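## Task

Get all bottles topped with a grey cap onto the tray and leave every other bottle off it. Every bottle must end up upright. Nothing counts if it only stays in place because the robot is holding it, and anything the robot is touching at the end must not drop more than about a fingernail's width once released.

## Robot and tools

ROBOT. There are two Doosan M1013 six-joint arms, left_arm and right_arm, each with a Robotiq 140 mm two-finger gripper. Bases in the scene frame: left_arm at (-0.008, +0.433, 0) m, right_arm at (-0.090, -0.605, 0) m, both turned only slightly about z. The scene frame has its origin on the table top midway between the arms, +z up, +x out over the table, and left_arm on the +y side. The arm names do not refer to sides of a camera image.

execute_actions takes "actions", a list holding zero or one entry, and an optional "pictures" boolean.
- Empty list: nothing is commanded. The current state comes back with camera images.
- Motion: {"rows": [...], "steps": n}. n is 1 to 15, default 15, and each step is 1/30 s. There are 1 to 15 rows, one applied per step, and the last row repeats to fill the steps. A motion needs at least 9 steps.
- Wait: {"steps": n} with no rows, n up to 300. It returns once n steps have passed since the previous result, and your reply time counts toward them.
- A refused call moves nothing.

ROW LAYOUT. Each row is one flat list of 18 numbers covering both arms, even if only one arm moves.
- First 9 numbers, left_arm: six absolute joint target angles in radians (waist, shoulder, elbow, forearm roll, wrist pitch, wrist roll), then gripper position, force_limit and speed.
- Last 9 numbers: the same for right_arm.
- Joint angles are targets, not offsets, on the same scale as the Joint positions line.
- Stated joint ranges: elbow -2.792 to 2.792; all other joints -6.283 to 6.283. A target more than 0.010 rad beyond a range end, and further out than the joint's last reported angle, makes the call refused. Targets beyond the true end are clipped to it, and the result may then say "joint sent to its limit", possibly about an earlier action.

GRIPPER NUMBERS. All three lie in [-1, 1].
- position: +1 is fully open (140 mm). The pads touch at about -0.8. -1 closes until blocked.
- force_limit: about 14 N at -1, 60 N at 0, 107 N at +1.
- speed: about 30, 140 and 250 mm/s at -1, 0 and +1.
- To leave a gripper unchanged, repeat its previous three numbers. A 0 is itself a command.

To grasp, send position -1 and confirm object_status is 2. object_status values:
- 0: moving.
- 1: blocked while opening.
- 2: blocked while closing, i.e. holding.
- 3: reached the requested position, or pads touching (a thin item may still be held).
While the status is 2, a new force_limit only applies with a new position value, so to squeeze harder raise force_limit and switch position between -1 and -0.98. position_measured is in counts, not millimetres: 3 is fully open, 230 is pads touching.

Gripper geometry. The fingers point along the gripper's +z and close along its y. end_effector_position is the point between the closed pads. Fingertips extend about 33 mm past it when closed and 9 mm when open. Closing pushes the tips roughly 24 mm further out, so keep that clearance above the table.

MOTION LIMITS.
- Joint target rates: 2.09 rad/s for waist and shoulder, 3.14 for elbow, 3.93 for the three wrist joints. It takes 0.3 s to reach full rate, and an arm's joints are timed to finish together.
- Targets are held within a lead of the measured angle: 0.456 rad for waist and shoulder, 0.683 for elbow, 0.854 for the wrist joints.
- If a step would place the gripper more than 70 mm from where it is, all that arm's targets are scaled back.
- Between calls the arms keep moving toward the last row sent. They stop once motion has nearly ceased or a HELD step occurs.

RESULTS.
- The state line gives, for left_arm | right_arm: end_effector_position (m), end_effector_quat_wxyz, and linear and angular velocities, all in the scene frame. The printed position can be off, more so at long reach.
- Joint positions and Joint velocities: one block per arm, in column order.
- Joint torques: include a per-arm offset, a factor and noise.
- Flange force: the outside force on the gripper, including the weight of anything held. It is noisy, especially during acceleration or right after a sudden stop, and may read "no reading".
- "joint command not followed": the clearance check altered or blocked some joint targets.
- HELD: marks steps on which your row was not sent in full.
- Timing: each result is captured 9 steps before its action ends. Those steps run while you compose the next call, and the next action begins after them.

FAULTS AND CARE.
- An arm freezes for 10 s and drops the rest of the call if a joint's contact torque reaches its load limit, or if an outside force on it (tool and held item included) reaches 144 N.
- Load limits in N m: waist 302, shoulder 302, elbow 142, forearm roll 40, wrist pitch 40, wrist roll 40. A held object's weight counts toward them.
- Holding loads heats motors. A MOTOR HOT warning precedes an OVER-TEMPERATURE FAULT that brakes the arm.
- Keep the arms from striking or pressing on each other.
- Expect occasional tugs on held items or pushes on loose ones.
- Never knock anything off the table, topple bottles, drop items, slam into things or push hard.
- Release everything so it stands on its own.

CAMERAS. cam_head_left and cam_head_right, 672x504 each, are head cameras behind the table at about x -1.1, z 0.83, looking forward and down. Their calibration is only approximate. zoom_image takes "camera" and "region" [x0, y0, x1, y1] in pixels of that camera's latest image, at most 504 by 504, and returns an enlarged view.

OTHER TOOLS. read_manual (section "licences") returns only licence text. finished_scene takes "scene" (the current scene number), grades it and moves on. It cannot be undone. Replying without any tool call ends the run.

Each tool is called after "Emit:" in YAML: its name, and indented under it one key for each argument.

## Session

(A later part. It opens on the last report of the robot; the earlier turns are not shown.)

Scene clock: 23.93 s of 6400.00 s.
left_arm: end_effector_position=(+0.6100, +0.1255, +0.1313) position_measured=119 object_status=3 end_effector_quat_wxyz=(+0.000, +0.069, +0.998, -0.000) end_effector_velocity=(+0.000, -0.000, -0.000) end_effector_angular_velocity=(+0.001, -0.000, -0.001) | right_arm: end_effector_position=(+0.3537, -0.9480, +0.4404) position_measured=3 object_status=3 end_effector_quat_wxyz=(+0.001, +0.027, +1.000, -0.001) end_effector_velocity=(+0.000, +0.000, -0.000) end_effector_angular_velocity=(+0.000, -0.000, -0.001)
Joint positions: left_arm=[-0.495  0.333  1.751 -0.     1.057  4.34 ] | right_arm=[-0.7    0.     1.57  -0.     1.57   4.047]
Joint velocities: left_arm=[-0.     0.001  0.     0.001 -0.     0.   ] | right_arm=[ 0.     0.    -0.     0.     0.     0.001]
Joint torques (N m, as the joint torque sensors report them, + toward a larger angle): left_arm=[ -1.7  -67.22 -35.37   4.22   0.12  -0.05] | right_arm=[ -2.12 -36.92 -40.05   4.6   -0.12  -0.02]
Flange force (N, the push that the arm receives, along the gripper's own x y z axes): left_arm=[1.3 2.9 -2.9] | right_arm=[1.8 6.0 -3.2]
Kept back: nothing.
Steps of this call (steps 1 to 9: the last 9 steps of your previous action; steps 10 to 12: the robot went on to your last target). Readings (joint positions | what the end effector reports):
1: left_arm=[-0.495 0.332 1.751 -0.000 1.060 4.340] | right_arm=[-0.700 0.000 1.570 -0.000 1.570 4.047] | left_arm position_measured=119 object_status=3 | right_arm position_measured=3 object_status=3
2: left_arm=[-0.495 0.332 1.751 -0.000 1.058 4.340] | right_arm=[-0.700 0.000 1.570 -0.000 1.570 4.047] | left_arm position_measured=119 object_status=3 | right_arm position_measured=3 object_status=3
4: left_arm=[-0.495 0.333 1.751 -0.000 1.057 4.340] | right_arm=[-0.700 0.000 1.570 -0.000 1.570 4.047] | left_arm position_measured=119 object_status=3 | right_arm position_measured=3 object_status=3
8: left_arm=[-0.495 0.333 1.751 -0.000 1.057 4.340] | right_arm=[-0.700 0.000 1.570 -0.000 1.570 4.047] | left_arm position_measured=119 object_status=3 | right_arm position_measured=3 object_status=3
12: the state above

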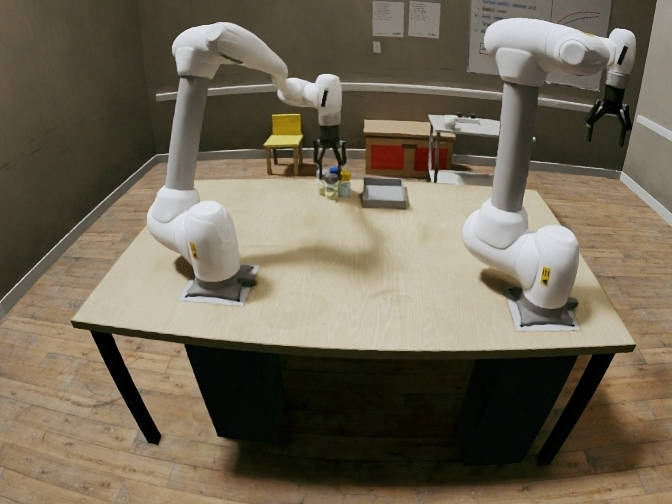

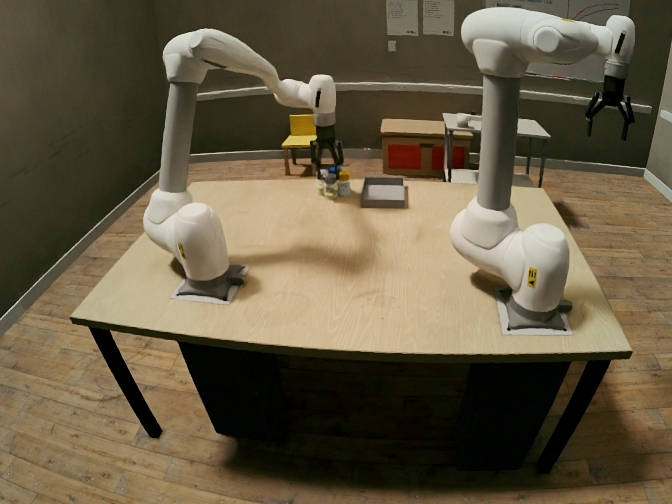

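Emit:
execute_actions:
  actions:
    - {"rows":[[-0.501,0.333,1.7514,0,1.057,4.34,0.08,-0.3,0,-0.7,0,1.57,0,1.57,4.047,1,0,0],[-0.501,0.333,1.7514,0,1.057,4.34,0.08,-0.3,0,-0.7,0,1.57,0,1.57,4.047,1,0,0],[-0.501,0.333,1.7514,0,1.057,4.34,0.08,-0.3,0,-0.7,0,1.57,0,1.57,4.047,1,0,0],[-0.501,0.333,1.7514,0,1.057,4.34,0.08,-0.3,0,-0.7,0,1.57,0,1.57,4.047,1,0,0],[-0.501,0.337,1.756,0,1.048,4.34,0.08,-0.3,0,-0.7,0,1.57,0,1.57,4.047,1,0,0]],"steps":12}

Emit:
execute_actions:
  actions:
    - {"steps":10}

Scene clock: 24.50 s of 6400.00 s.
left_arm: end_effector_position=(+0.6088, +0.1230, +0.1312) position_measured=119 object_status=3 end_effector_quat_wxyz=(+0.000, +0.071, +0.997, -0.000) end_effector_velocity=(-0.016, -0.031, -0.001) end_effector_angular_velocity=(+0.001, +0.001, -0.051) | right_arm: end_effector_position=(+0.3537, -0.9480, +0.4404) position_measured=3 object_status=3 end_effector_quat_wxyz=(+0.001, +0.027, +1.000, -0.001) end_effector_velocity=(+0.000, -0.000, -0.000) end_effector_angular_velocity=(+0.000, +0.000, -0.001)
Joint positions: left_arm=[-0.499  0.333  1.751  0.     1.057  4.34 ] | right_arm=[-0.7    0.     1.57  -0.     1.57   4.047]
Joint velocities: left_arm=[-0.051  0.001  0.001  0.001  0.    -0.   ] | right_arm=[-0.     0.001 -0.     0.    -0.     0.001]
Joint torques (N m, as the joint torque sensors report them, + toward a larger angle): left_arm=[  7.11 -69.63 -34.86   4.41   0.17  -0.11] | right_arm=[ -2.25 -38.51 -39.71   4.45  -0.12  -0.06]
Flange force (N, the push that the arm receives, along the gripper's own x y z axes): left_arm=[1.4 -2.3 -2.0] | right_arm=[-0.8 4.4 -3.8]
Steps of this call (steps 1 to 14: the robot went on to your last target; steps 15 to 17: the first 3 steps of this action). Readings (joint positions | what the end effector reports):
15: left_arm=[-0.495 0.333 1.751 0.000 1.057 4.340] | right_arm=[-0.700 0.000 1.570 -0.000 1.570 4.047] | left_arm position_measured=119 object_status=3 | right_arm position_measured=3 object_status=3
16: left_arm=[-0.497 0.333 1.751 0.000 1.057 4.340] | right_arm=[-0.700 0.000 1.570 0.000 1.570 4.047] | left_arm position_measured=119 object_status=3 | right_arm position_measured=3 object_status=3
17: the state above

Scene clock: 24.83 s of 6400.00 s.
left_arm: end_effector_position=(+0.6083, +0.1218, +0.1263) position_measured=119 object_status=3 end_effector_quat_wxyz=(+0.000, +0.072, +0.997, -0.000) end_effector_velocity=(-0.000, -0.001, -0.000) end_effector_angular_velocity=(+0.000, -0.000, -0.001) | right_arm: end_effector_position=(+0.3537, -0.9480, +0.4404) position_measured=3 object_status=3 end_effector_quat_wxyz=(+0.001, +0.027, +1.000, -0.001) end_effector_velocity=(+0.000, -0.000, -0.000) end_effector_angular_velocity=(+0.000, +0.000, +0.000)
Joint positions: left_arm=[-0.501  0.337  1.756  0.     1.048  4.34 ] | right_arm=[-0.7    0.     1.57  -0.     1.57   4.047]
Joint velocities: left_arm=[-0.001  0.     0.     0.    -0.001 -0.   ] | right_arm=[-0.     0.    -0.     0.     0.    -0.001]
Joint torques (N m, as the joint torque sensors report them, + toward a larger angle): left_arm=[ -0.34 -67.53 -36.13   4.46   0.32  -0.28] | right_arm=[ -0.64 -39.61 -40.19   4.36  -0.14   0.06]
Flange force (N, the push that the arm receives, along the gripper's own x y z axes): left_arm=[3.6 1.7 -1.7] | right_arm=[0.1 0.9 -2.8]
Kept back: nothing.
Steps of this call (steps 1 to 9: the last 9 steps of your previous action; step 10: the robot went on to your last target). Readings (joint positions | what the end effector reports):
1: left_arm=[-0.500 0.333 1.751 0.000 1.057 4.340] | right_arm=[-0.700 0.000 1.570 -0.000 1.570 4.047] | left_arm position_measured=119 object_status=3 | right_arm position_measured=3 object_status=3
2: left_arm=[-0.501 0.333 1.751 0.000 1.057 4.340] | right_arm=[-0.700 0.000 1.570 -0.000 1.570 4.047] | left_arm position_measured=119 object_status=3 | right_arm position_measured=3 object_status=3
4: left_arm=[-0.501 0.336 1.755 0.000 1.051 4.340] | right_arm=[-0.700 0.000 1.570 -0.000 1.570 4.047] | left_arm position_measured=119 object_status=3 | right_arm position_measured=3 object_status=3
8: left_arm=[-0.501 0.337 1.756 0.000 1.048 4.340] | right_arm=[-0.700 0.000 1.570 -0.000 1.570 4.047] | left_arm position_measured=119 object_status=3 | right_arm position_measured=3 object_status=3
10: the state above

Emit:
execute_actions:
  actions:
    - {"rows":[[-0.501,0.3591,1.7793,0,1.0032,4.34,0.08,-0.3,0,-0.7,0,1.57,0,1.57,4.047,1,0,0]],"steps":10}

Emit:
execute_actions:
  actions:
    - {"rows":[[-0.493,0.3758,1.7549,0,1.0109,4.34,0.08,-0.3,0,-0.7,0,1.57,0,1.57,4.047,1,0,0]],"steps":10}

Emit:
execute_actions:
  actions:
    - {"rows":[[-0.493,0.3758,1.7549,0,1.0109,4.34,-1,-0.3,-0.7,-0.7,0,1.57,0,1.57,4.047,1,0,0]]}

Emit:
execute_actions:
  actions:
    - {"steps":12}
  pictures: true

Emit:
zoom_image:
  camera: "cam_head_left"
  region: [290,140,380,210]

Scene clock: 25.40 s of 6400.00 s.
left_arm: end_effector_position=(+0.6083, +0.1218, +0.1262) position_measured=119 object_status=3 end_effector_quat_wxyz=(+0.000, +0.072, +0.997, -0.000) end_effector_velocity=(+0.000, -0.000, -0.017) end_effector_angular_velocity=(+0.000, -0.001, -0.000) | right_arm: end_effector_position=(+0.3537, -0.9480, +0.4404) position_measured=3 object_status=3 end_effector_quat_wxyz=(+0.001, +0.027, +1.000, -0.001) end_effector_velocity=(+0.001, +0.001, -0.000) end_effector_angular_velocity=(+0.000, -0.000, +0.001)
Joint positions: left_arm=[-0.501  0.337  1.756  0.     1.048  4.34 ] | right_arm=[-0.7    0.     1.57  -0.     1.57   4.047]
Joint velocities: left_arm=[-0.     0.014  0.015  0.001 -0.03  -0.   ] | right_arm=[ 0.001  0.    -0.     0.     0.     0.   ]
Joint torques (N m, as the joint torque sensors report them, + toward a larger angle): left_arm=[ -0.64 -67.76 -35.39   4.34   0.38   0.09] | right_arm=[ -2.32 -38.24 -40.1    4.45  -0.24  -0.18]
Flange force (N, the push that the arm receives, along the gripper's own x y z axes): left_arm=[1.5 1.4 -1.0] | right_arm=[-0.3 5.4 -3.3]
Steps of this call (steps 1 to 15: the robot went on to your last target; step 16: nothing new was sent; step 17: the first step of this action). Readings (joint positions | what the end effector reports):
17: the state above

Scene clock: 25.73 s of 6400.00 s.
left_arm: end_effector_position=(+0.6079, +0.1219, +0.0999) position_measured=119 object_status=3 end_effector_quat_wxyz=(-0.000, +0.072, +0.997, -0.000) end_effector_velocity=(-0.001, -0.000, -0.011) end_effector_angular_velocity=(+0.007, +0.014, -0.000) | right_arm: end_effector_position=(+0.3537, -0.9480, +0.4404) position_measured=3 object_status=3 end_effector_quat_wxyz=(+0.001, +0.027, +1.000, -0.001) end_effector_velocity=(+0.001, +0.001, +0.000) end_effector_angular_velocity=(+0.001, -0.001, +0.003)
Joint positions: left_arm=[-0.501  0.359  1.779 -0.     1.003  4.34 ] | right_arm=[-0.7    0.     1.57  -0.     1.57   4.047]
Joint velocities: left_arm=[-0.001  0.016 -0.    -0.001  0.    -0.   ] | right_arm=[ 0.002 -0.    -0.     0.001 -0.    -0.001]
Joint torques (N m, as the joint torque sensors report them, + toward a larger angle): left_arm=[ -0.92 -69.01 -34.56   4.19   0.34  -0.16] | right_arm=[ -2.5  -40.25 -39.45   4.18  -0.2   -0.21]
Flange force (N, the push that the arm receives, along the gripper's own x y z axes): left_arm=[0.9 1.8 -1.4] | right_arm=[-4.2 3.3 -4.3]
Steps of this call (steps 1 to 9: the last 9 steps of your previous action; step 10: the first step of this action). Readings (joint positions | what the end effector reports):
10: the state above

Scene clock: 26.23 s of 6400.00 s.
left_arm: end_effector_position=(+0.6208, +0.1211, +0.0998) position_measured=133 object_status=0 end_effector_quat_wxyz=(+0.000, +0.068, +0.998, +0.000) end_effector_velocity=(-0.000, +0.000, -0.001) end_effector_angular_velocity=(+0.000, +0.000, -0.000) | right_arm: end_effector_position=(+0.3537, -0.9480, +0.4404) position_measured=3 object_status=3 end_effector_quat_wxyz=(+0.001, +0.027, +1.000, -0.001) end_effector_velocity=(+0.000, +0.000, +0.000) end_effector_angular_velocity=(+0.000, -0.000, -0.000)
Joint positions: left_arm=[-0.493  0.376  1.755  0.     1.011  4.34 ] | right_arm=[-0.7    0.     1.57  -0.     1.57   4.047]
Joint velocities: left_arm=[-0.     0.     0.001  0.    -0.001  0.   ] | right_arm=[ 0.    -0.     0.     0.     0.     0.001]
Joint torques (N m, as the joint torque sensors report them, + toward a larger angle): left_arm=[ -1.76 -69.22 -34.8    3.89  -0.09   0.03] | right_arm=[ -3.88 -38.12 -40.88   4.53  -0.28  -0.07]
Flange force (N, the push that the arm receives, along the gripper's own x y z axes): left_arm=[3.4 3.4 -3.8] | right_arm=[-0.4 8.2 -2.0]
Steps of this call (steps 1 to 9: the last 9 steps of your previous action; steps 10 to 15: the first 6 steps of this action). Readings (joint positions | what the end effector reports):
10: left_arm=[-0.493 0.376 1.755 0.000 1.011 4.340] | right_arm=[-0.700 0.000 1.570 -0.000 1.570 4.047] | left_arm position_measured=119 object_status=0 | right_arm position_measured=3 object_status=3
11: left_arm=[-0.493 0.376 1.755 0.000 1.011 4.340] | right_arm=[-0.700 0.000 1.570 -0.000 1.570 4.047] | left_arm position_measured=120 object_status=0 | right_arm position_measured=3 object_status=3
13: left_arm=[-0.493 0.376 1.755 0.000 1.011 4.340] | right_arm=[-0.700 0.000 1.570 -0.000 1.570 4.047] | left_arm position_measured=127 object_status=0 | right_arm position_measured=3 object_status=3
15: the state above

Scene clock: 26.63 s of 6400.00 s.
left_arm: end_effector_position=(+0.6208, +0.1211, +0.0999) position_measured=154 object_status=2 end_effector_quat_wxyz=(+0.000, +0.068, +0.998, -0.000) end_effector_velocity=(+0.000, -0.000, +0.001) end_effector_angular_velocity=(-0.001, -0.000, +0.000) | right_arm: end_effector_position=(+0.3537, -0.9480, +0.4404) position_measured=3 object_status=3 end_effector_quat_wxyz=(+0.001, +0.027, +1.000, -0.001) end_effector_velocity=(-0.000, -0.000, +0.000) end_effector_angular_velocity=(-0.000, -0.001, -0.001)
Joint positions: left_arm=[-0.493  0.376  1.755  0.     1.011  4.34 ] | right_arm=[-0.7    0.     1.57  -0.     1.57   4.047]
Joint velocities: left_arm=[-0.    -0.    -0.001 -0.001  0.001  0.   ] | right_arm=[-0.001 -0.    -0.     0.001 -0.     0.   ]
Joint torques (N m, as the joint torque sensors report them, + toward a larger angle): left_arm=[  1.02 -59.93 -30.06   4.46  -0.74  -0.19] | right_arm=[ -1.63 -36.78 -40.94   4.29   0.02  -0.1 ]
Flange force (N, the push that the arm receives, along the gripper's own x y z axes): left_arm=[7.2 1.3 -17.3] | right_arm=[3.4 6.1 -1.2]
Kept back: nothing.
Steps of this call (steps 1 to 9: the last 9 steps of your previous action; steps 10 to 12: the robot went on to your last target). Readings (joint positions | what the end effector reports):
1: left_arm=[-0.493 0.376 1.755 0.000 1.011 4.340] | right_arm=[-0.700 0.000 1.570 -0.000 1.570 4.047] | left_arm position_measured=137 object_status=0 | right_arm position_measured=3 object_status=3
2: left_arm=[-0.493 0.376 1.755 0.000 1.011 4.340] | right_arm=[-0.700 0.000 1.570 -0.000 1.570 4.047] | left_arm position_measured=140 object_status=0 | right_arm position_measured=3 object_status=3
4: left_arm=[-0.493 0.376 1.755 0.000 1.011 4.340] | right_arm=[-0.700 0.000 1.570 -0.000 1.570 4.047] | left_arm position_measured=147 object_status=0 | right_arm position_measured=3 object_status=3
8: left_arm=[-0.493 0.376 1.755 0.000 1.011 4.340] | right_arm=[-0.700 0.000 1.570 -0.000 1.570 4.047] | left_arm position_measured=154 object_status=0 | right_arm position_measured=3 object_status=3
12: the state above

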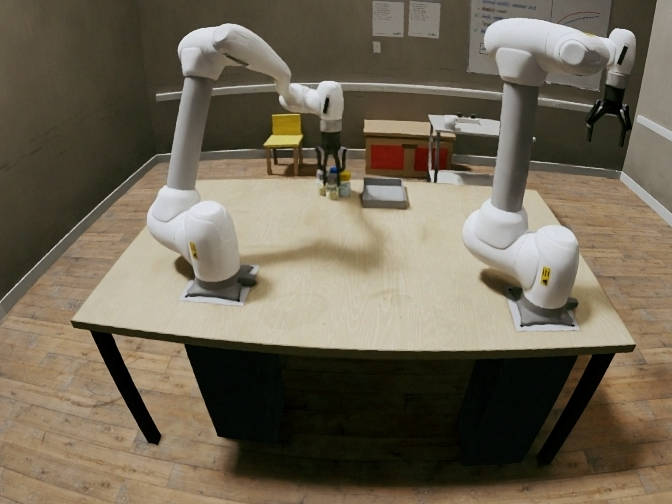

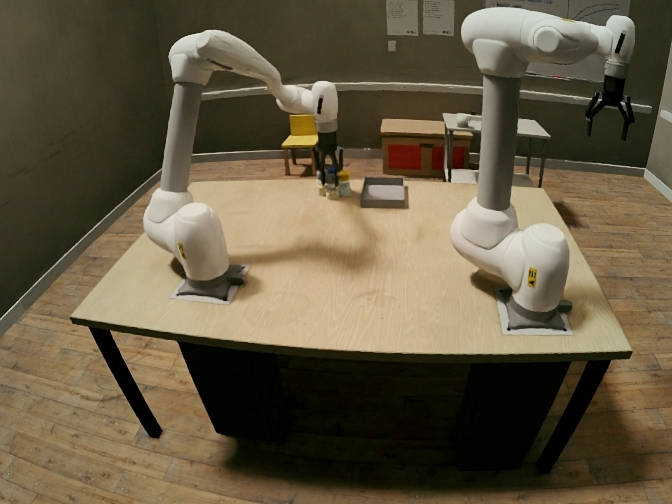

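Region (290, 140, 380, 210) of cam_head_left's 672x504 image, scaled by 5.600, with more detail than that image has.

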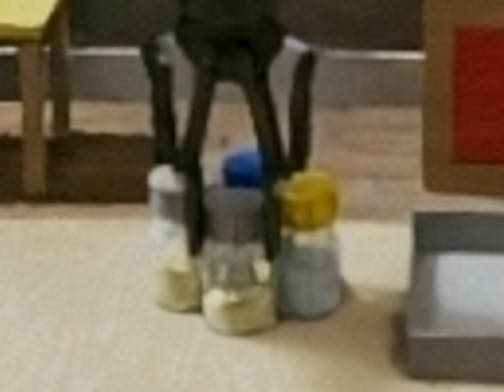

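Emit:
execute_actions:
  actions:
    - {"rows":[[-0.493,0.2878,1.6385,0,1.2153,4.34,-1,-0.3,-0.7,-0.7,0,1.57,0,1.57,4.047,1,0,0]]}

Emit:
execute_actions:
  actions:
    - {"steps":14}

Emit:
execute_actions:
  actions:
    - {"rows":[[-0.694,0.533,1.2798,0,1.3288,4.0,-1,-0.3,-0.7,-0.7,0,1.57,0,1.57,4.047,1,0,0]]}

Emit:
execute_actions:
  actions:
    - {"steps":20}

Emit:
execute_actions:
  actions:
    - {"rows":[[-0.694,0.5563,1.3358,0,1.2495,4.0,-1,-0.3,-0.7,-0.7,0,1.57,0,1.57,4.047,1,0,0]]}

Emit:
execute_actions:
  actions:
    - {"steps":10}
  pictures: true

Emit:
zoom_image:
  camera: "cam_head_left"
  region: [300,130,420,220]

Scene clock: 27.60 s of 6400.00 s.
left_arm: end_effector_position=(+0.6227, +0.1201, +0.1716) position_measured=154 object_status=2 end_effector_quat_wxyz=(+0.000, +0.068, +0.998, -0.000) end_effector_velocity=(-0.024, +0.014, +0.480) end_effector_angular_velocity=(+0.015, +0.025, -0.000) | right_arm: end_effector_position=(+0.3537, -0.9480, +0.4404) position_measured=3 object_status=3 end_effector_quat_wxyz=(+0.001, +0.027, +1.000, -0.001) end_effector_velocity=(+0.000, -0.000, -0.001) end_effector_angular_velocity=(+0.001, +0.001, -0.001)
Joint positions: left_arm=[-0.493  0.323  1.685  0.     1.134  4.34 ] | right_arm=[-0.7    0.     1.57  -0.     1.57   4.047]
Joint velocities: left_arm=[ 0.    -0.356 -0.455  0.001  0.84   0.   ] | right_arm=[-0.     0.001  0.    -0.    -0.     0.001]
Joint torques (N m, as the joint torque sensors report them, + toward a larger angle): left_arm=[ -3.38 -52.71 -28.98   3.55   0.57  -0.16] | right_arm=[ -2.09 -38.48 -39.04   4.45   0.12   0.12]
Flange force (N, the push that the arm receives, along the gripper's own x y z axes): left_arm=[2.0 3.9 3.6] | right_arm=[-1.8 2.7 -4.2]
Steps of this call (steps 1 to 15: the robot went on to your last target; steps 16 to 23: nothing new was sent; steps 24 to 29: the first 6 steps of this action). Readings (joint positions | what the end effector reports):
24: left_arm=[-0.493 0.376 1.755 -0.000 1.011 4.340] | right_arm=[-0.700 0.000 1.570 -0.000 1.570 4.047] | left_arm position_measured=154 object_status=2 | right_arm position_measured=3 object_status=3
25: left_arm=[-0.493 0.373 1.752 -0.000 1.017 4.340] | right_arm=[-0.700 0.000 1.570 -0.000 1.570 4.047] | left_arm position_measured=154 object_status=2 | right_arm position_measured=3 object_status=3
27: left_arm=[-0.493 0.351 1.721 -0.000 1.071 4.340] | right_arm=[-0.700 0.000 1.570 -0.000 1.570 4.047] | left_arm position_measured=154 object_status=2 | right_arm position_measured=3 object_status=3
29: the state above

Scene clock: 28.07 s of 6400.00 s.
left_arm: end_effector_position=(+0.6198, +0.1217, +0.2199) position_measured=154 object_status=2 end_effector_quat_wxyz=(-0.000, +0.068, +0.998, +0.000) end_effector_velocity=(-0.000, -0.001, -0.000) end_effector_angular_velocity=(-0.000, +0.001, -0.001) | right_arm: end_effector_position=(+0.3537, -0.9480, +0.4404) position_measured=3 object_status=3 end_effector_quat_wxyz=(+0.001, +0.027, +1.000, -0.001) end_effector_velocity=(+0.001, +0.001, +0.000) end_effector_angular_velocity=(+0.000, -0.001, +0.003)
Joint positions: left_arm=[-0.493  0.288  1.639  0.     1.215  4.34 ] | right_arm=[-0.7    0.     1.57  -0.     1.57   4.047]
Joint velocities: left_arm=[-0.001  0.001 -0.001 -0.001  0.     0.   ] | right_arm=[ 0.002 -0.001  0.     0.001 -0.    -0.001]
Joint torques (N m, as the joint torque sensors report them, + toward a larger angle): left_arm=[  0.08 -68.85 -38.85   4.56   0.18  -0.01] | right_arm=[ -4.01 -38.03 -39.96   4.59   0.17  -0.1 ]
Flange force (N, the push that the arm receives, along the gripper's own x y z axes): left_arm=[-1.2 -0.9 0.8] | right_arm=[-2.0 8.0 -2.9]
Kept back: nothing.
Steps of this call (steps 1 to 9: the last 9 steps of your previous action; steps 10 to 14: the robot went on to your last target). Readings (joint positions | what the end effector reports):
1: left_arm=[-0.493 0.311 1.669 0.000 1.162 4.340] | right_arm=[-0.700 0.000 1.570 -0.000 1.570 4.047] | left_arm position_measured=154 object_status=2 | right_arm position_measured=3 object_status=3
2: left_arm=[-0.493 0.300 1.655 0.000 1.186 4.340] | right_arm=[-0.700 0.000 1.570 -0.000 1.570 4.047] | left_arm position_measured=154 object_status=2 | right_arm position_measured=3 object_status=3
4: left_arm=[-0.493 0.289 1.640 0.000 1.211 4.340] | right_arm=[-0.700 0.000 1.570 -0.000 1.570 4.047] | left_arm position_measured=154 object_status=2 | right_arm position_measured=3 object_status=3
8: left_arm=[-0.493 0.288 1.639 0.000 1.215 4.340] | right_arm=[-0.700 0.000 1.570 -0.000 1.570 4.047] | left_arm position_measured=154 object_status=2 | right_arm position_measured=3 object_status=3
14: the state above

Scene clock: 28.27 s of 6400.00 s.
left_arm: end_effector_position=(+0.6417, +0.0585, +0.2235) position_measured=154 object_status=2 end_effector_quat_wxyz=(+0.000, +0.048, +0.999, -0.000) end_effector_velocity=(+0.131, -0.471, +0.012) end_effector_angular_velocity=(+0.003, +0.007, +0.298) | right_arm: end_effector_position=(+0.3537, -0.9480, +0.4404) position_measured=3 object_status=3 end_effector_quat_wxyz=(+0.001, +0.027, +1.000, -0.001) end_effector_velocity=(-0.001, -0.000, +0.000) end_effector_angular_velocity=(-0.001, +0.000, -0.001)
Joint positions: left_arm=[-0.552  0.361  1.532 -0.     1.249  4.24 ] | right_arm=[-0.7    0.     1.57  -0.     1.57   4.047]
Joint velocities: left_arm=[-0.436  0.532 -0.773 -0.001  0.249 -0.734] | right_arm=[-0.    -0.001 -0.    -0.001  0.     0.001]
Joint torques (N m, as the joint torque sensors report them, + toward a larger angle): left_arm=[  9.44 -90.78 -38.67   4.74   0.68   0.55] | right_arm=[ -3.37 -39.11 -40.55   4.78  -0.09  -0.14]
Flange force (N, the push that the arm receives, along the gripper's own x y z axes): left_arm=[2.9 0.5 0.9] | right_arm=[-1.7 6.6 -2.4]
Steps of this call (steps 1 to 6: the first 6 steps of this action). Readings (joint positions | what the end effector reports):
1: left_arm=[-0.493 0.288 1.638 -0.000 1.215 4.340] | right_arm=[-0.700 0.000 1.570 0.000 1.570 4.047] | left_arm position_measured=154 object_status=2 | right_arm position_measured=3 object_status=3
2: left_arm=[-0.496 0.291 1.633 -0.000 1.217 4.336] | right_arm=[-0.700 0.000 1.570 -0.000 1.570 4.047] | left_arm position_measured=154 object_status=2 | right_arm position_measured=3 object_status=3
4: left_arm=[-0.519 0.320 1.590 -0.000 1.231 4.295] | right_arm=[-0.700 0.000 1.570 -0.000 1.570 4.047] | left_arm position_measured=154 object_status=2 | right_arm position_measured=3 object_status=3
6: the state above

Scene clock: 28.93 s of 6400.00 s.
left_arm: end_effector_position=(+0.6647, -0.1002, +0.2201) position_measured=154 object_status=2 end_effector_quat_wxyz=(+0.000, -0.001, +1.000, -0.000) end_effector_velocity=(+0.001, +0.000, -0.000) end_effector_angular_velocity=(-0.000, +0.000, +0.001) | right_arm: end_effector_position=(+0.3537, -0.9480, +0.4404) position_measured=3 object_status=3 end_effector_quat_wxyz=(+0.001, +0.027, +1.000, -0.001) end_effector_velocity=(-0.000, +0.000, +0.000) end_effector_angular_velocity=(+0.000, -0.001, +0.001)
Joint positions: left_arm=[-0.694  0.533  1.28  -0.     1.329  4.   ] | right_arm=[-0.7    0.     1.57  -0.     1.57   4.047]
Joint velocities: left_arm=[ 0.001  0.001 -0.001 -0.001  0.    -0.   ] | right_arm=[ 0.    -0.001  0.     0.001  0.    -0.001]
Joint torques (N m, as the joint torque sensors report them, + toward a larger angle): left_arm=[ -0.43 -91.17 -40.92   4.93   0.27  -0.26] | right_arm=[ -3.95 -38.34 -40.93   4.21   0.21   0.33]
Flange force (N, the push that the arm receives, along the gripper's own x y z axes): left_arm=[3.0 3.6 0.1] | right_arm=[-0.2 7.8 -1.1]
Kept back: nothing.
Steps of this call (steps 1 to 9: the last 9 steps of your previous action; steps 10 to 20: the robot went on to your last target). Readings (joint positions | what the end effector reports):
1: left_arm=[-0.567 0.378 1.506 -0.000 1.257 4.215] | right_arm=[-0.700 0.000 1.570 -0.000 1.570 4.047] | left_arm position_measured=154 object_status=2 | right_arm position_measured=3 object_status=3
2: left_arm=[-0.581 0.396 1.480 -0.000 1.266 4.190] | right_arm=[-0.700 0.000 1.570 -0.000 1.570 4.047] | left_arm position_measured=154 object_status=2 | right_arm position_measured=3 object_status=3
4: left_arm=[-0.611 0.432 1.427 -0.000 1.282 4.141] | right_arm=[-0.700 0.000 1.570 -0.000 1.570 4.047] | left_arm position_measured=154 object_status=2 | right_arm position_measured=3 object_status=3
8: left_arm=[-0.669 0.503 1.324 -0.000 1.315 4.042] | right_arm=[-0.700 0.000 1.570 -0.000 1.570 4.047] | left_arm position_measured=154 object_status=2 | right_arm position_measured=3 object_status=3
20: the state above

Scene clock: 29.13 s of 6400.00 s.
left_arm: end_effector_position=(+0.6644, -0.1002, +0.1707) position_measured=154 object_status=2 end_effector_quat_wxyz=(-0.001, -0.001, +1.000, +0.000) end_effector_velocity=(+0.007, -0.007, -0.044) end_effector_angular_velocity=(-0.023, -0.025, +0.000) | right_arm: end_effector_position=(+0.3537, -0.9480, +0.4404) position_measured=3 object_status=3 end_effector_quat_wxyz=(+0.001, +0.027, +1.000, -0.001) end_effector_velocity=(-0.000, -0.000, -0.000) end_effector_angular_velocity=(-0.000, -0.000, -0.000)
Joint positions: left_arm=[-0.694  0.556  1.334 -0.     1.253  4.   ] | right_arm=[-0.7    0.     1.57  -0.     1.57   4.047]
Joint velocities: left_arm=[-0.     0.021  0.049 -0.001 -0.104  0.   ] | right_arm=[-0.  0.  0. -0. -0. -0.]
Joint torques (N m, as the joint torque sensors report them, + toward a larger angle): left_arm=[  -0.68 -145.82  -63.03    7.29    0.08   -0.41] | right_arm=[ -1.76 -36.11 -39.82   4.59  -0.34   0.33]
Flange force (N, the push that the arm receives, along the gripper's own x y z axes): left_arm=[-5.1 0.8 -1.0] | right_arm=[3.2 5.5 -3.8]
Steps of this call (steps 1 to 6: the first 6 steps of this action). Readings (joint positions | what the end effector reports):
1: left_arm=[-0.694 0.533 1.280 -0.000 1.329 4.000] | right_arm=[-0.700 0.000 1.570 -0.000 1.570 4.047] | left_arm position_measured=154 object_status=2 | right_arm position_measured=3 object_status=3
2: left_arm=[-0.694 0.534 1.283 0.000 1.323 4.000] | right_arm=[-0.700 0.000 1.570 0.000 1.570 4.047] | left_arm position_measured=154 object_status=2 | right_arm position_measured=3 object_status=3
4: left_arm=[-0.694 0.548 1.316 0.000 1.277 4.000] | right_arm=[-0.700 0.000 1.570 -0.000 1.570 4.047] | left_arm position_measured=154 object_status=2 | right_arm position_measured=3 object_status=3
6: the state above

Scene clock: 29.47 s of 6400.00 s.
left_arm: end_effector_position=(+0.6647, -0.1003, +0.1699) position_measured=154 object_status=2 end_effector_quat_wxyz=(-0.000, -0.001, +1.000, +0.000) end_effector_velocity=(-0.000, -0.000, +0.000) end_effector_angular_velocity=(-0.001, +0.000, +0.000) | right_arm: end_effector_position=(+0.3537, -0.9480, +0.4404) position_measured=3 object_status=3 end_effector_quat_wxyz=(+0.001, +0.027, +1.000, -0.001) end_effector_velocity=(+0.001, +0.000, -0.000) end_effector_angular_velocity=(+0.001, -0.001, +0.002)
Joint positions: left_arm=[-0.694  0.556  1.336 -0.     1.25   4.   ] | right_arm=[-0.7    0.     1.57  -0.     1.57   4.047]
Joint velocities: left_arm=[-0.    -0.    -0.    -0.001  0.    -0.   ] | right_arm=[ 0.001  0.001 -0.     0.001 -0.    -0.001]
Joint torques (N m, as the joint torque sensors report them, + toward a larger angle): left_arm=[  0.64 -93.88 -40.21   4.37   0.29  -0.34] | right_arm=[ -2.36 -38.08 -39.59   4.38  -0.22  -0.09]
Flange force (N, the push that the arm receives, along the gripper's own x y z axes): left_arm=[1.9 1.2 1.2] | right_arm=[-1.2 4.6 -4.0]
Kept back: nothing.
Steps of this call (steps 1 to 9: the last 9 steps of your previous action; step 10: the robot went on to your last target). Readings (joint positions | what the end effector reports):
1: left_arm=[-0.694 0.557 1.335 -0.000 1.251 4.000] | right_arm=[-0.700 0.000 1.570 -0.000 1.570 4.047] | left_arm position_measured=154 object_status=2 | right_arm position_measured=3 object_status=3
2: left_arm=[-0.694 0.556 1.335 -0.000 1.250 4.000] | right_arm=[-0.700 0.000 1.570 -0.000 1.570 4.047] | left_arm position_measured=154 object_status=2 | right_arm position_measured=3 object_status=3
4: left_arm=[-0.694 0.556 1.336 -0.000 1.250 4.000] | right_arm=[-0.700 0.000 1.570 -0.000 1.570 4.047] | left_arm position_measured=154 object_status=2 | right_arm position_measured=3 object_status=3
8: left_arm=[-0.694 0.556 1.336 -0.000 1.250 4.000] | right_arm=[-0.700 0.000 1.570 -0.000 1.570 4.047] | left_arm position_measured=154 object_status=2 | right_arm position_measured=3 object_status=3
10: the state above

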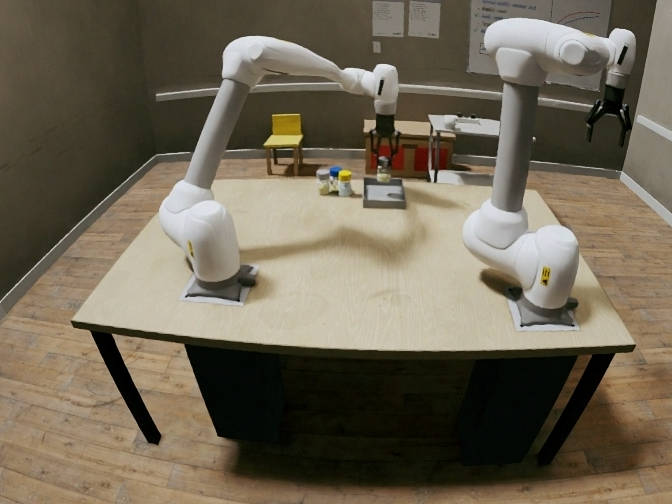

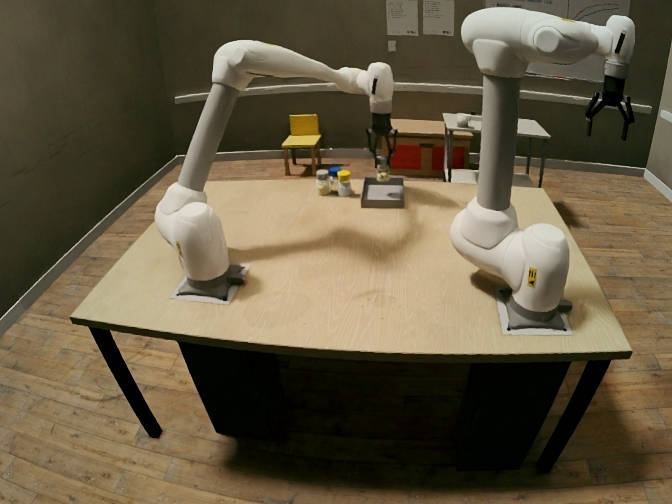

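Region (300, 130, 420, 220) of cam_head_left's 672x504 image, scaled by 4.200, with more detail than that image has; it fills the top 378 rows of this view, and the rest is white.

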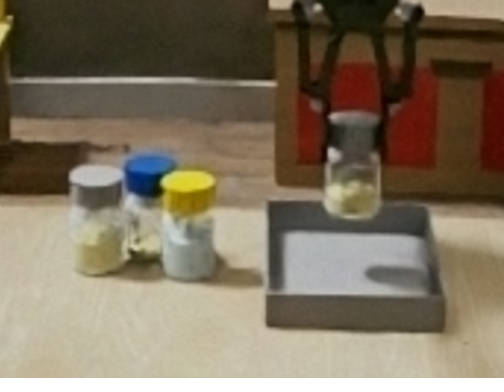

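Emit:
execute_actions:
  actions:
    - {"rows":[[-0.694,0.5905,1.3906,0,1.1605,4.0,-1,-0.3,-0.7,-0.7,0,1.57,0,1.57,4.047,1,0,0]]}

Emit:
execute_actions:
  actions:
    - {"steps":10}
  pictures: true

Emit:
zoom_image:
  camera: "cam_head_left"
  region: [300,130,420,220]

Scene clock: 30.20 s of 6400.00 s.
left_arm: end_effector_position=(+0.6643, -0.1001, +0.1133) position_measured=154 object_status=2 end_effector_quat_wxyz=(-0.001, -0.001, +1.000, +0.001) end_effector_velocity=(+0.009, -0.007, -0.085) end_effector_angular_velocity=(-0.019, -0.022, +0.001) | right_arm: end_effector_position=(+0.3537, -0.9480, +0.4404) position_measured=3 object_status=3 end_effector_quat_wxyz=(+0.001, +0.027, +1.000, -0.001) end_effector_velocity=(-0.000, -0.000, +0.000) end_effector_angular_velocity=(-0.000, -0.001, -0.001)
Joint positions: left_arm=[-0.694  0.59   1.389 -0.     1.165  4.   ] | right_arm=[-0.7    0.     1.57  -0.     1.57   4.047]
Joint velocities: left_arm=[ 0.001  0.057  0.07   0.    -0.156 -0.   ] | right_arm=[-0. -0. -0.  0. -0.  0.]
Joint torques (N m, as the joint torque sensors report them, + toward a larger angle): left_arm=[   2.02 -157.3   -65.29    7.66   -0.36   -0.01] | right_arm=[ -2.62 -38.13 -40.59   4.41   0.09   0.04]
Flange force (N, the push that the arm receives, along the gripper's own x y z axes): left_arm=[-1.9 -0.5 -2.5] | right_arm=[0.5 6.1 -1.8]
Steps of this call (steps 1 to 15: the robot went on to your last target; step 16: nothing new was sent; steps 17 to 22: the first 6 steps of this action). Readings (joint positions | what the end effector reports):
17: left_arm=[-0.694 0.556 1.336 0.000 1.249 4.000] | right_arm=[-0.700 0.000 1.570 -0.000 1.570 4.047] | left_arm position_measured=154 object_status=2 | right_arm position_measured=3 object_status=3
18: left_arm=[-0.694 0.558 1.339 0.000 1.243 4.000] | right_arm=[-0.700 0.000 1.570 -0.000 1.570 4.047] | left_arm position_measured=154 object_status=2 | right_arm position_measured=3 object_status=3
20: left_arm=[-0.694 0.576 1.370 0.000 1.195 4.000] | right_arm=[-0.700 0.000 1.570 -0.000 1.570 4.047] | left_arm position_measured=154 object_status=2 | right_arm position_measured=3 object_status=3
22: the state above

Scene clock: 30.53 s of 6400.00 s.
left_arm: end_effector_position=(+0.6647, -0.1003, +0.1120) position_measured=198 object_status=0 end_effector_quat_wxyz=(+0.000, -0.001, +1.000, +0.000) end_effector_velocity=(+0.000, -0.000, +0.000) end_effector_angular_velocity=(-0.000, -0.000, -0.001) | right_arm: end_effector_position=(+0.3537, -0.9480, +0.4404) position_measured=3 object_status=3 end_effector_quat_wxyz=(+0.001, +0.027, +1.000, -0.001) end_effector_velocity=(-0.000, -0.001, +0.000) end_effector_angular_velocity=(-0.001, +0.000, +0.002)
Joint positions: left_arm=[-0.694  0.59   1.391  0.     1.161  4.   ] | right_arm=[-0.7    0.     1.57  -0.     1.57   4.047]
Joint velocities: left_arm=[-0.    -0.    -0.    -0.     0.     0.001] | right_arm=[-0.001 -0.    -0.    -0.001 -0.    -0.003]
Joint torques (N m, as the joint torque sensors report them, + toward a larger angle): left_arm=[  0.9  -94.87 -38.08   4.44   0.18  -0.06] | right_arm=[ -1.81 -40.09 -39.32   4.61  -0.14  -0.11]
Flange force (N, the push that the arm receives, along the gripper's own x y z axes): left_arm=[1.7 -0.1 -0.7] | right_arm=[-3.2 1.6 -4.4]
Kept back: nothing.
Steps of this call (steps 1 to 9: the last 9 steps of your previous action; step 10: the robot went on to your last target). Readings (joint positions | what the end effector reports):
1: left_arm=[-0.694 0.591 1.390 -0.000 1.162 4.000] | right_arm=[-0.700 0.000 1.570 -0.000 1.570 4.047] | left_arm position_measured=154 object_status=2 | right_arm position_measured=3 object_status=3
2: left_arm=[-0.694 0.591 1.390 0.000 1.161 4.000] | right_arm=[-0.700 0.000 1.570 -0.000 1.570 4.047] | left_arm position_measured=154 object_status=2 | right_arm position_measured=3 object_status=3
4: left_arm=[-0.694 0.591 1.390 0.000 1.161 4.000] | right_arm=[-0.700 0.000 1.570 -0.000 1.570 4.047] | left_arm position_measured=155 object_status=2 | right_arm position_measured=3 object_status=3
8: left_arm=[-0.694 0.590 1.391 0.000 1.161 4.000] | right_arm=[-0.700 0.000 1.570 -0.000 1.570 4.047] | left_arm position_measured=191 object_status=0 | right_arm position_measured=3 object_status=3
10: the state above

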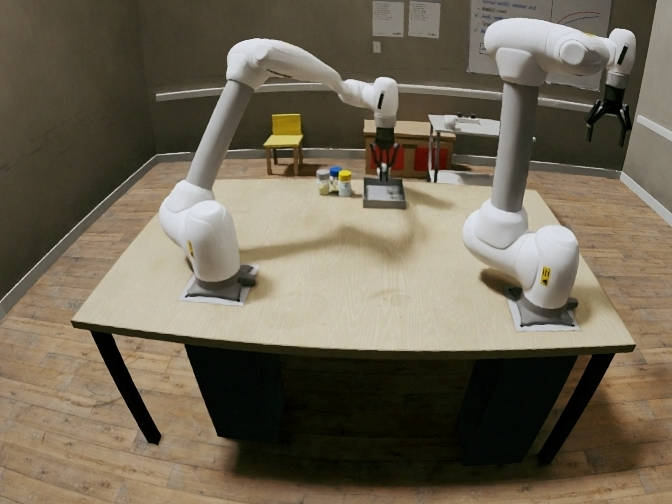

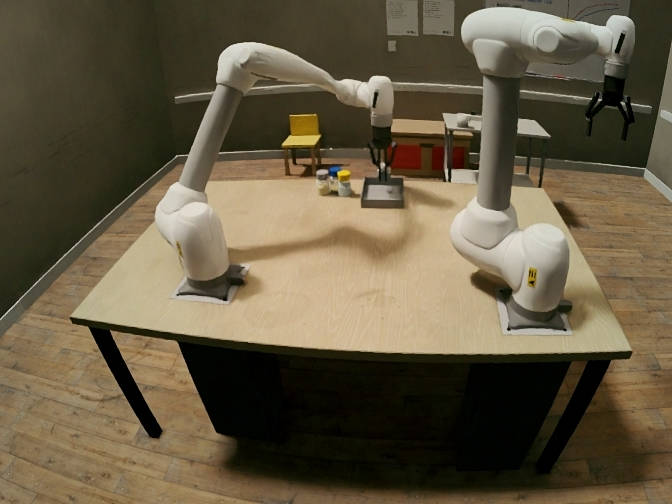

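Region (300, 130, 420, 220) of cam_head_left's 672x504 image, scaled by 4.200, with more detail than that image has; it fills the top 378 rows of this view, and the rest is white.

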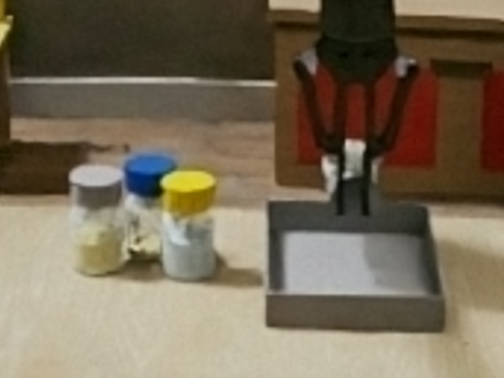

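Emit:
execute_actions:
  actions:
    - {"rows":[[-0.694,0.533,1.2798,0,1.3288,4.0,0.15,-0.3,0,-0.7,0,1.57,0,1.57,4.047,1,0,0]]}

Emit:
execute_actions:
  actions:
    - {"steps":20}
  pictures: true

Emit:
zoom_image:
  camera: "cam_head_left"
  region: [300,110,480,220]

Scene clock: 31.10 s of 6400.00 s.
left_arm: end_effector_position=(+0.6662, -0.1015, +0.1868) position_measured=199 object_status=0 end_effector_quat_wxyz=(+0.000, -0.001, +1.000, -0.000) end_effector_velocity=(-0.020, +0.019, +0.470) end_effector_angular_velocity=(+0.025, +0.028, +0.001) | right_arm: end_effector_position=(+0.3537, -0.9480, +0.4404) position_measured=3 object_status=3 end_effector_quat_wxyz=(+0.001, +0.027, +1.000, -0.001) end_effector_velocity=(-0.001, -0.000, +0.000) end_effector_angular_velocity=(-0.001, +0.001, -0.000)
Joint positions: left_arm=[-0.694  0.55   1.314  0.     1.277  4.   ] | right_arm=[-0.7    0.     1.57  -0.     1.57   4.047]
Joint velocities: left_arm=[ 0.001 -0.251 -0.476  0.001  0.764  0.   ] | right_arm=[-0.001 -0.001  0.    -0.001  0.001 -0.   ]
Joint torques (N m, as the joint torque sensors report them, + toward a larger angle): left_arm=[ -2.34 -67.71 -29.15   3.7    0.5   -0.21] | right_arm=[ -0.85 -37.05 -40.35   4.62   0.2   -0.12]
Flange force (N, the push that the arm receives, along the gripper's own x y z axes): left_arm=[3.8 4.8 1.8] | right_arm=[3.4 4.7 -2.0]
Steps of this call (steps 1 to 11: the robot went on to your last target; steps 12 to 17: the first 6 steps of this action). Readings (joint positions | what the end effector reports):
12: left_arm=[-0.694 0.590 1.391 -0.000 1.161 4.000] | right_arm=[-0.700 0.000 1.570 -0.000 1.570 4.047] | left_arm position_measured=232 object_status=0 | right_arm position_measured=3 object_status=3
13: left_arm=[-0.694 0.589 1.387 -0.000 1.167 4.000] | right_arm=[-0.700 0.000 1.570 -0.000 1.570 4.047] | left_arm position_measured=232 object_status=0 | right_arm position_measured=3 object_status=3
15: left_arm=[-0.694 0.571 1.352 -0.000 1.220 4.000] | right_arm=[-0.700 0.000 1.570 -0.000 1.570 4.047] | left_arm position_measured=214 object_status=0 | right_arm position_measured=3 object_status=3
17: the state above

Scene clock: 31.77 s of 6400.00 s.
left_arm: end_effector_position=(+0.6647, -0.1003, +0.2200) position_measured=110 object_status=3 end_effector_quat_wxyz=(-0.000, -0.001, +1.000, +0.000) end_effector_velocity=(+0.000, +0.001, +0.000) end_effector_angular_velocity=(+0.002, -0.001, +0.000) | right_arm: end_effector_position=(+0.3537, -0.9480, +0.4404) position_measured=3 object_status=3 end_effector_quat_wxyz=(+0.001, +0.027, +1.000, -0.001) end_effector_velocity=(-0.000, -0.001, -0.000) end_effector_angular_velocity=(-0.000, +0.000, +0.001)
Joint positions: left_arm=[-0.694  0.533  1.28  -0.     1.329  4.   ] | right_arm=[-0.7    0.     1.57  -0.     1.57   4.047]
Joint velocities: left_arm=[ 0.    -0.     0.     0.002  0.001 -0.   ] | right_arm=[-0.001  0.    -0.    -0.    -0.    -0.002]
Joint torques (N m, as the joint torque sensors report them, + toward a larger angle): left_arm=[ -0.56 -91.2  -39.52   4.76   0.31  -0.28] | right_arm=[ -1.37 -38.95 -39.58   4.41   0.14  -0.05]
Flange force (N, the push that the arm receives, along the gripper's own x y z axes): left_arm=[0.1 1.3 -1.5] | right_arm=[-0.9 2.1 -3.3]
Kept back: nothing.
Steps of this call (steps 1 to 9: the last 9 steps of your previous action; steps 10 to 20: the robot went on to your last target). Readings (joint positions | what the end effector reports):
1: left_arm=[-0.694 0.542 1.299 0.000 1.300 4.000] | right_arm=[-0.700 0.000 1.570 -0.000 1.570 4.047] | left_arm position_measured=192 object_status=0 | right_arm position_measured=3 object_status=3
2: left_arm=[-0.694 0.536 1.287 0.000 1.317 4.000] | right_arm=[-0.700 0.000 1.570 -0.000 1.570 4.047] | left_arm position_measured=184 object_status=0 | right_arm position_measured=3 object_status=3
4: left_arm=[-0.694 0.533 1.281 0.000 1.327 4.000] | right_arm=[-0.700 0.000 1.570 -0.000 1.570 4.047] | left_arm position_measured=169 object_status=0 | right_arm position_measured=3 object_status=3
8: left_arm=[-0.694 0.533 1.280 -0.000 1.329 4.000] | right_arm=[-0.700 0.000 1.570 -0.000 1.570 4.047] | left_arm position_measured=138 object_status=0 | right_arm position_measured=3 object_status=3
20: the state above

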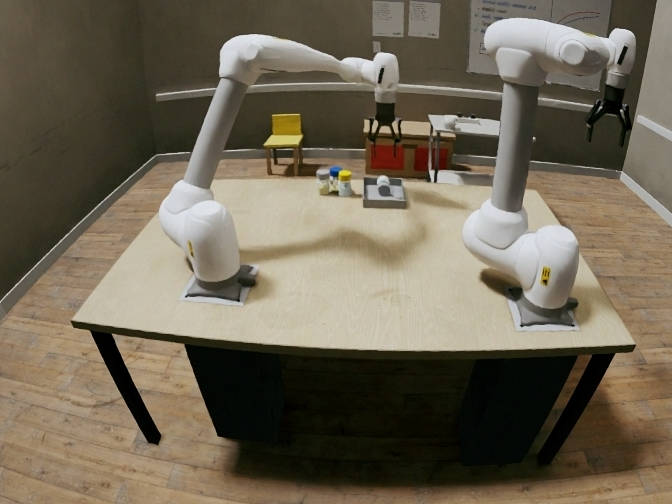

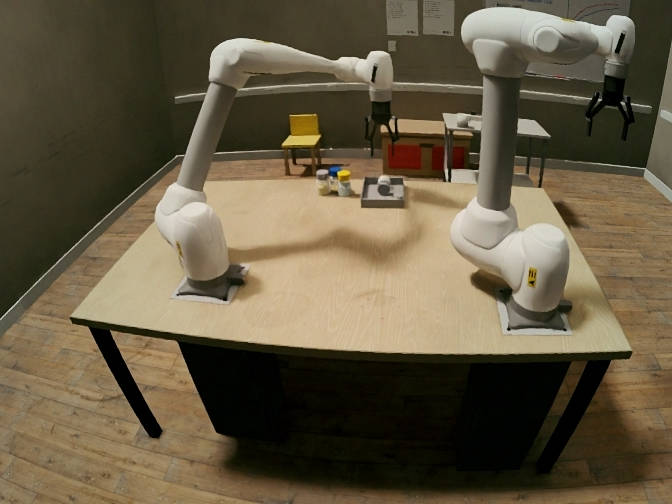

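Region (300, 110, 480, 220) of cam_head_left's 672x504 image, scaled by 2.800, with more detail than that image has.

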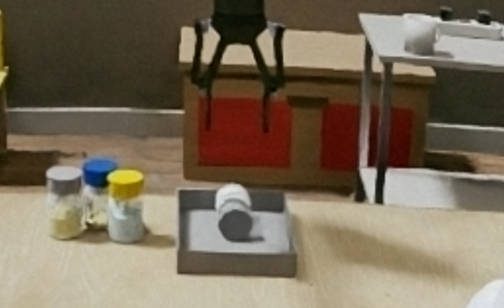

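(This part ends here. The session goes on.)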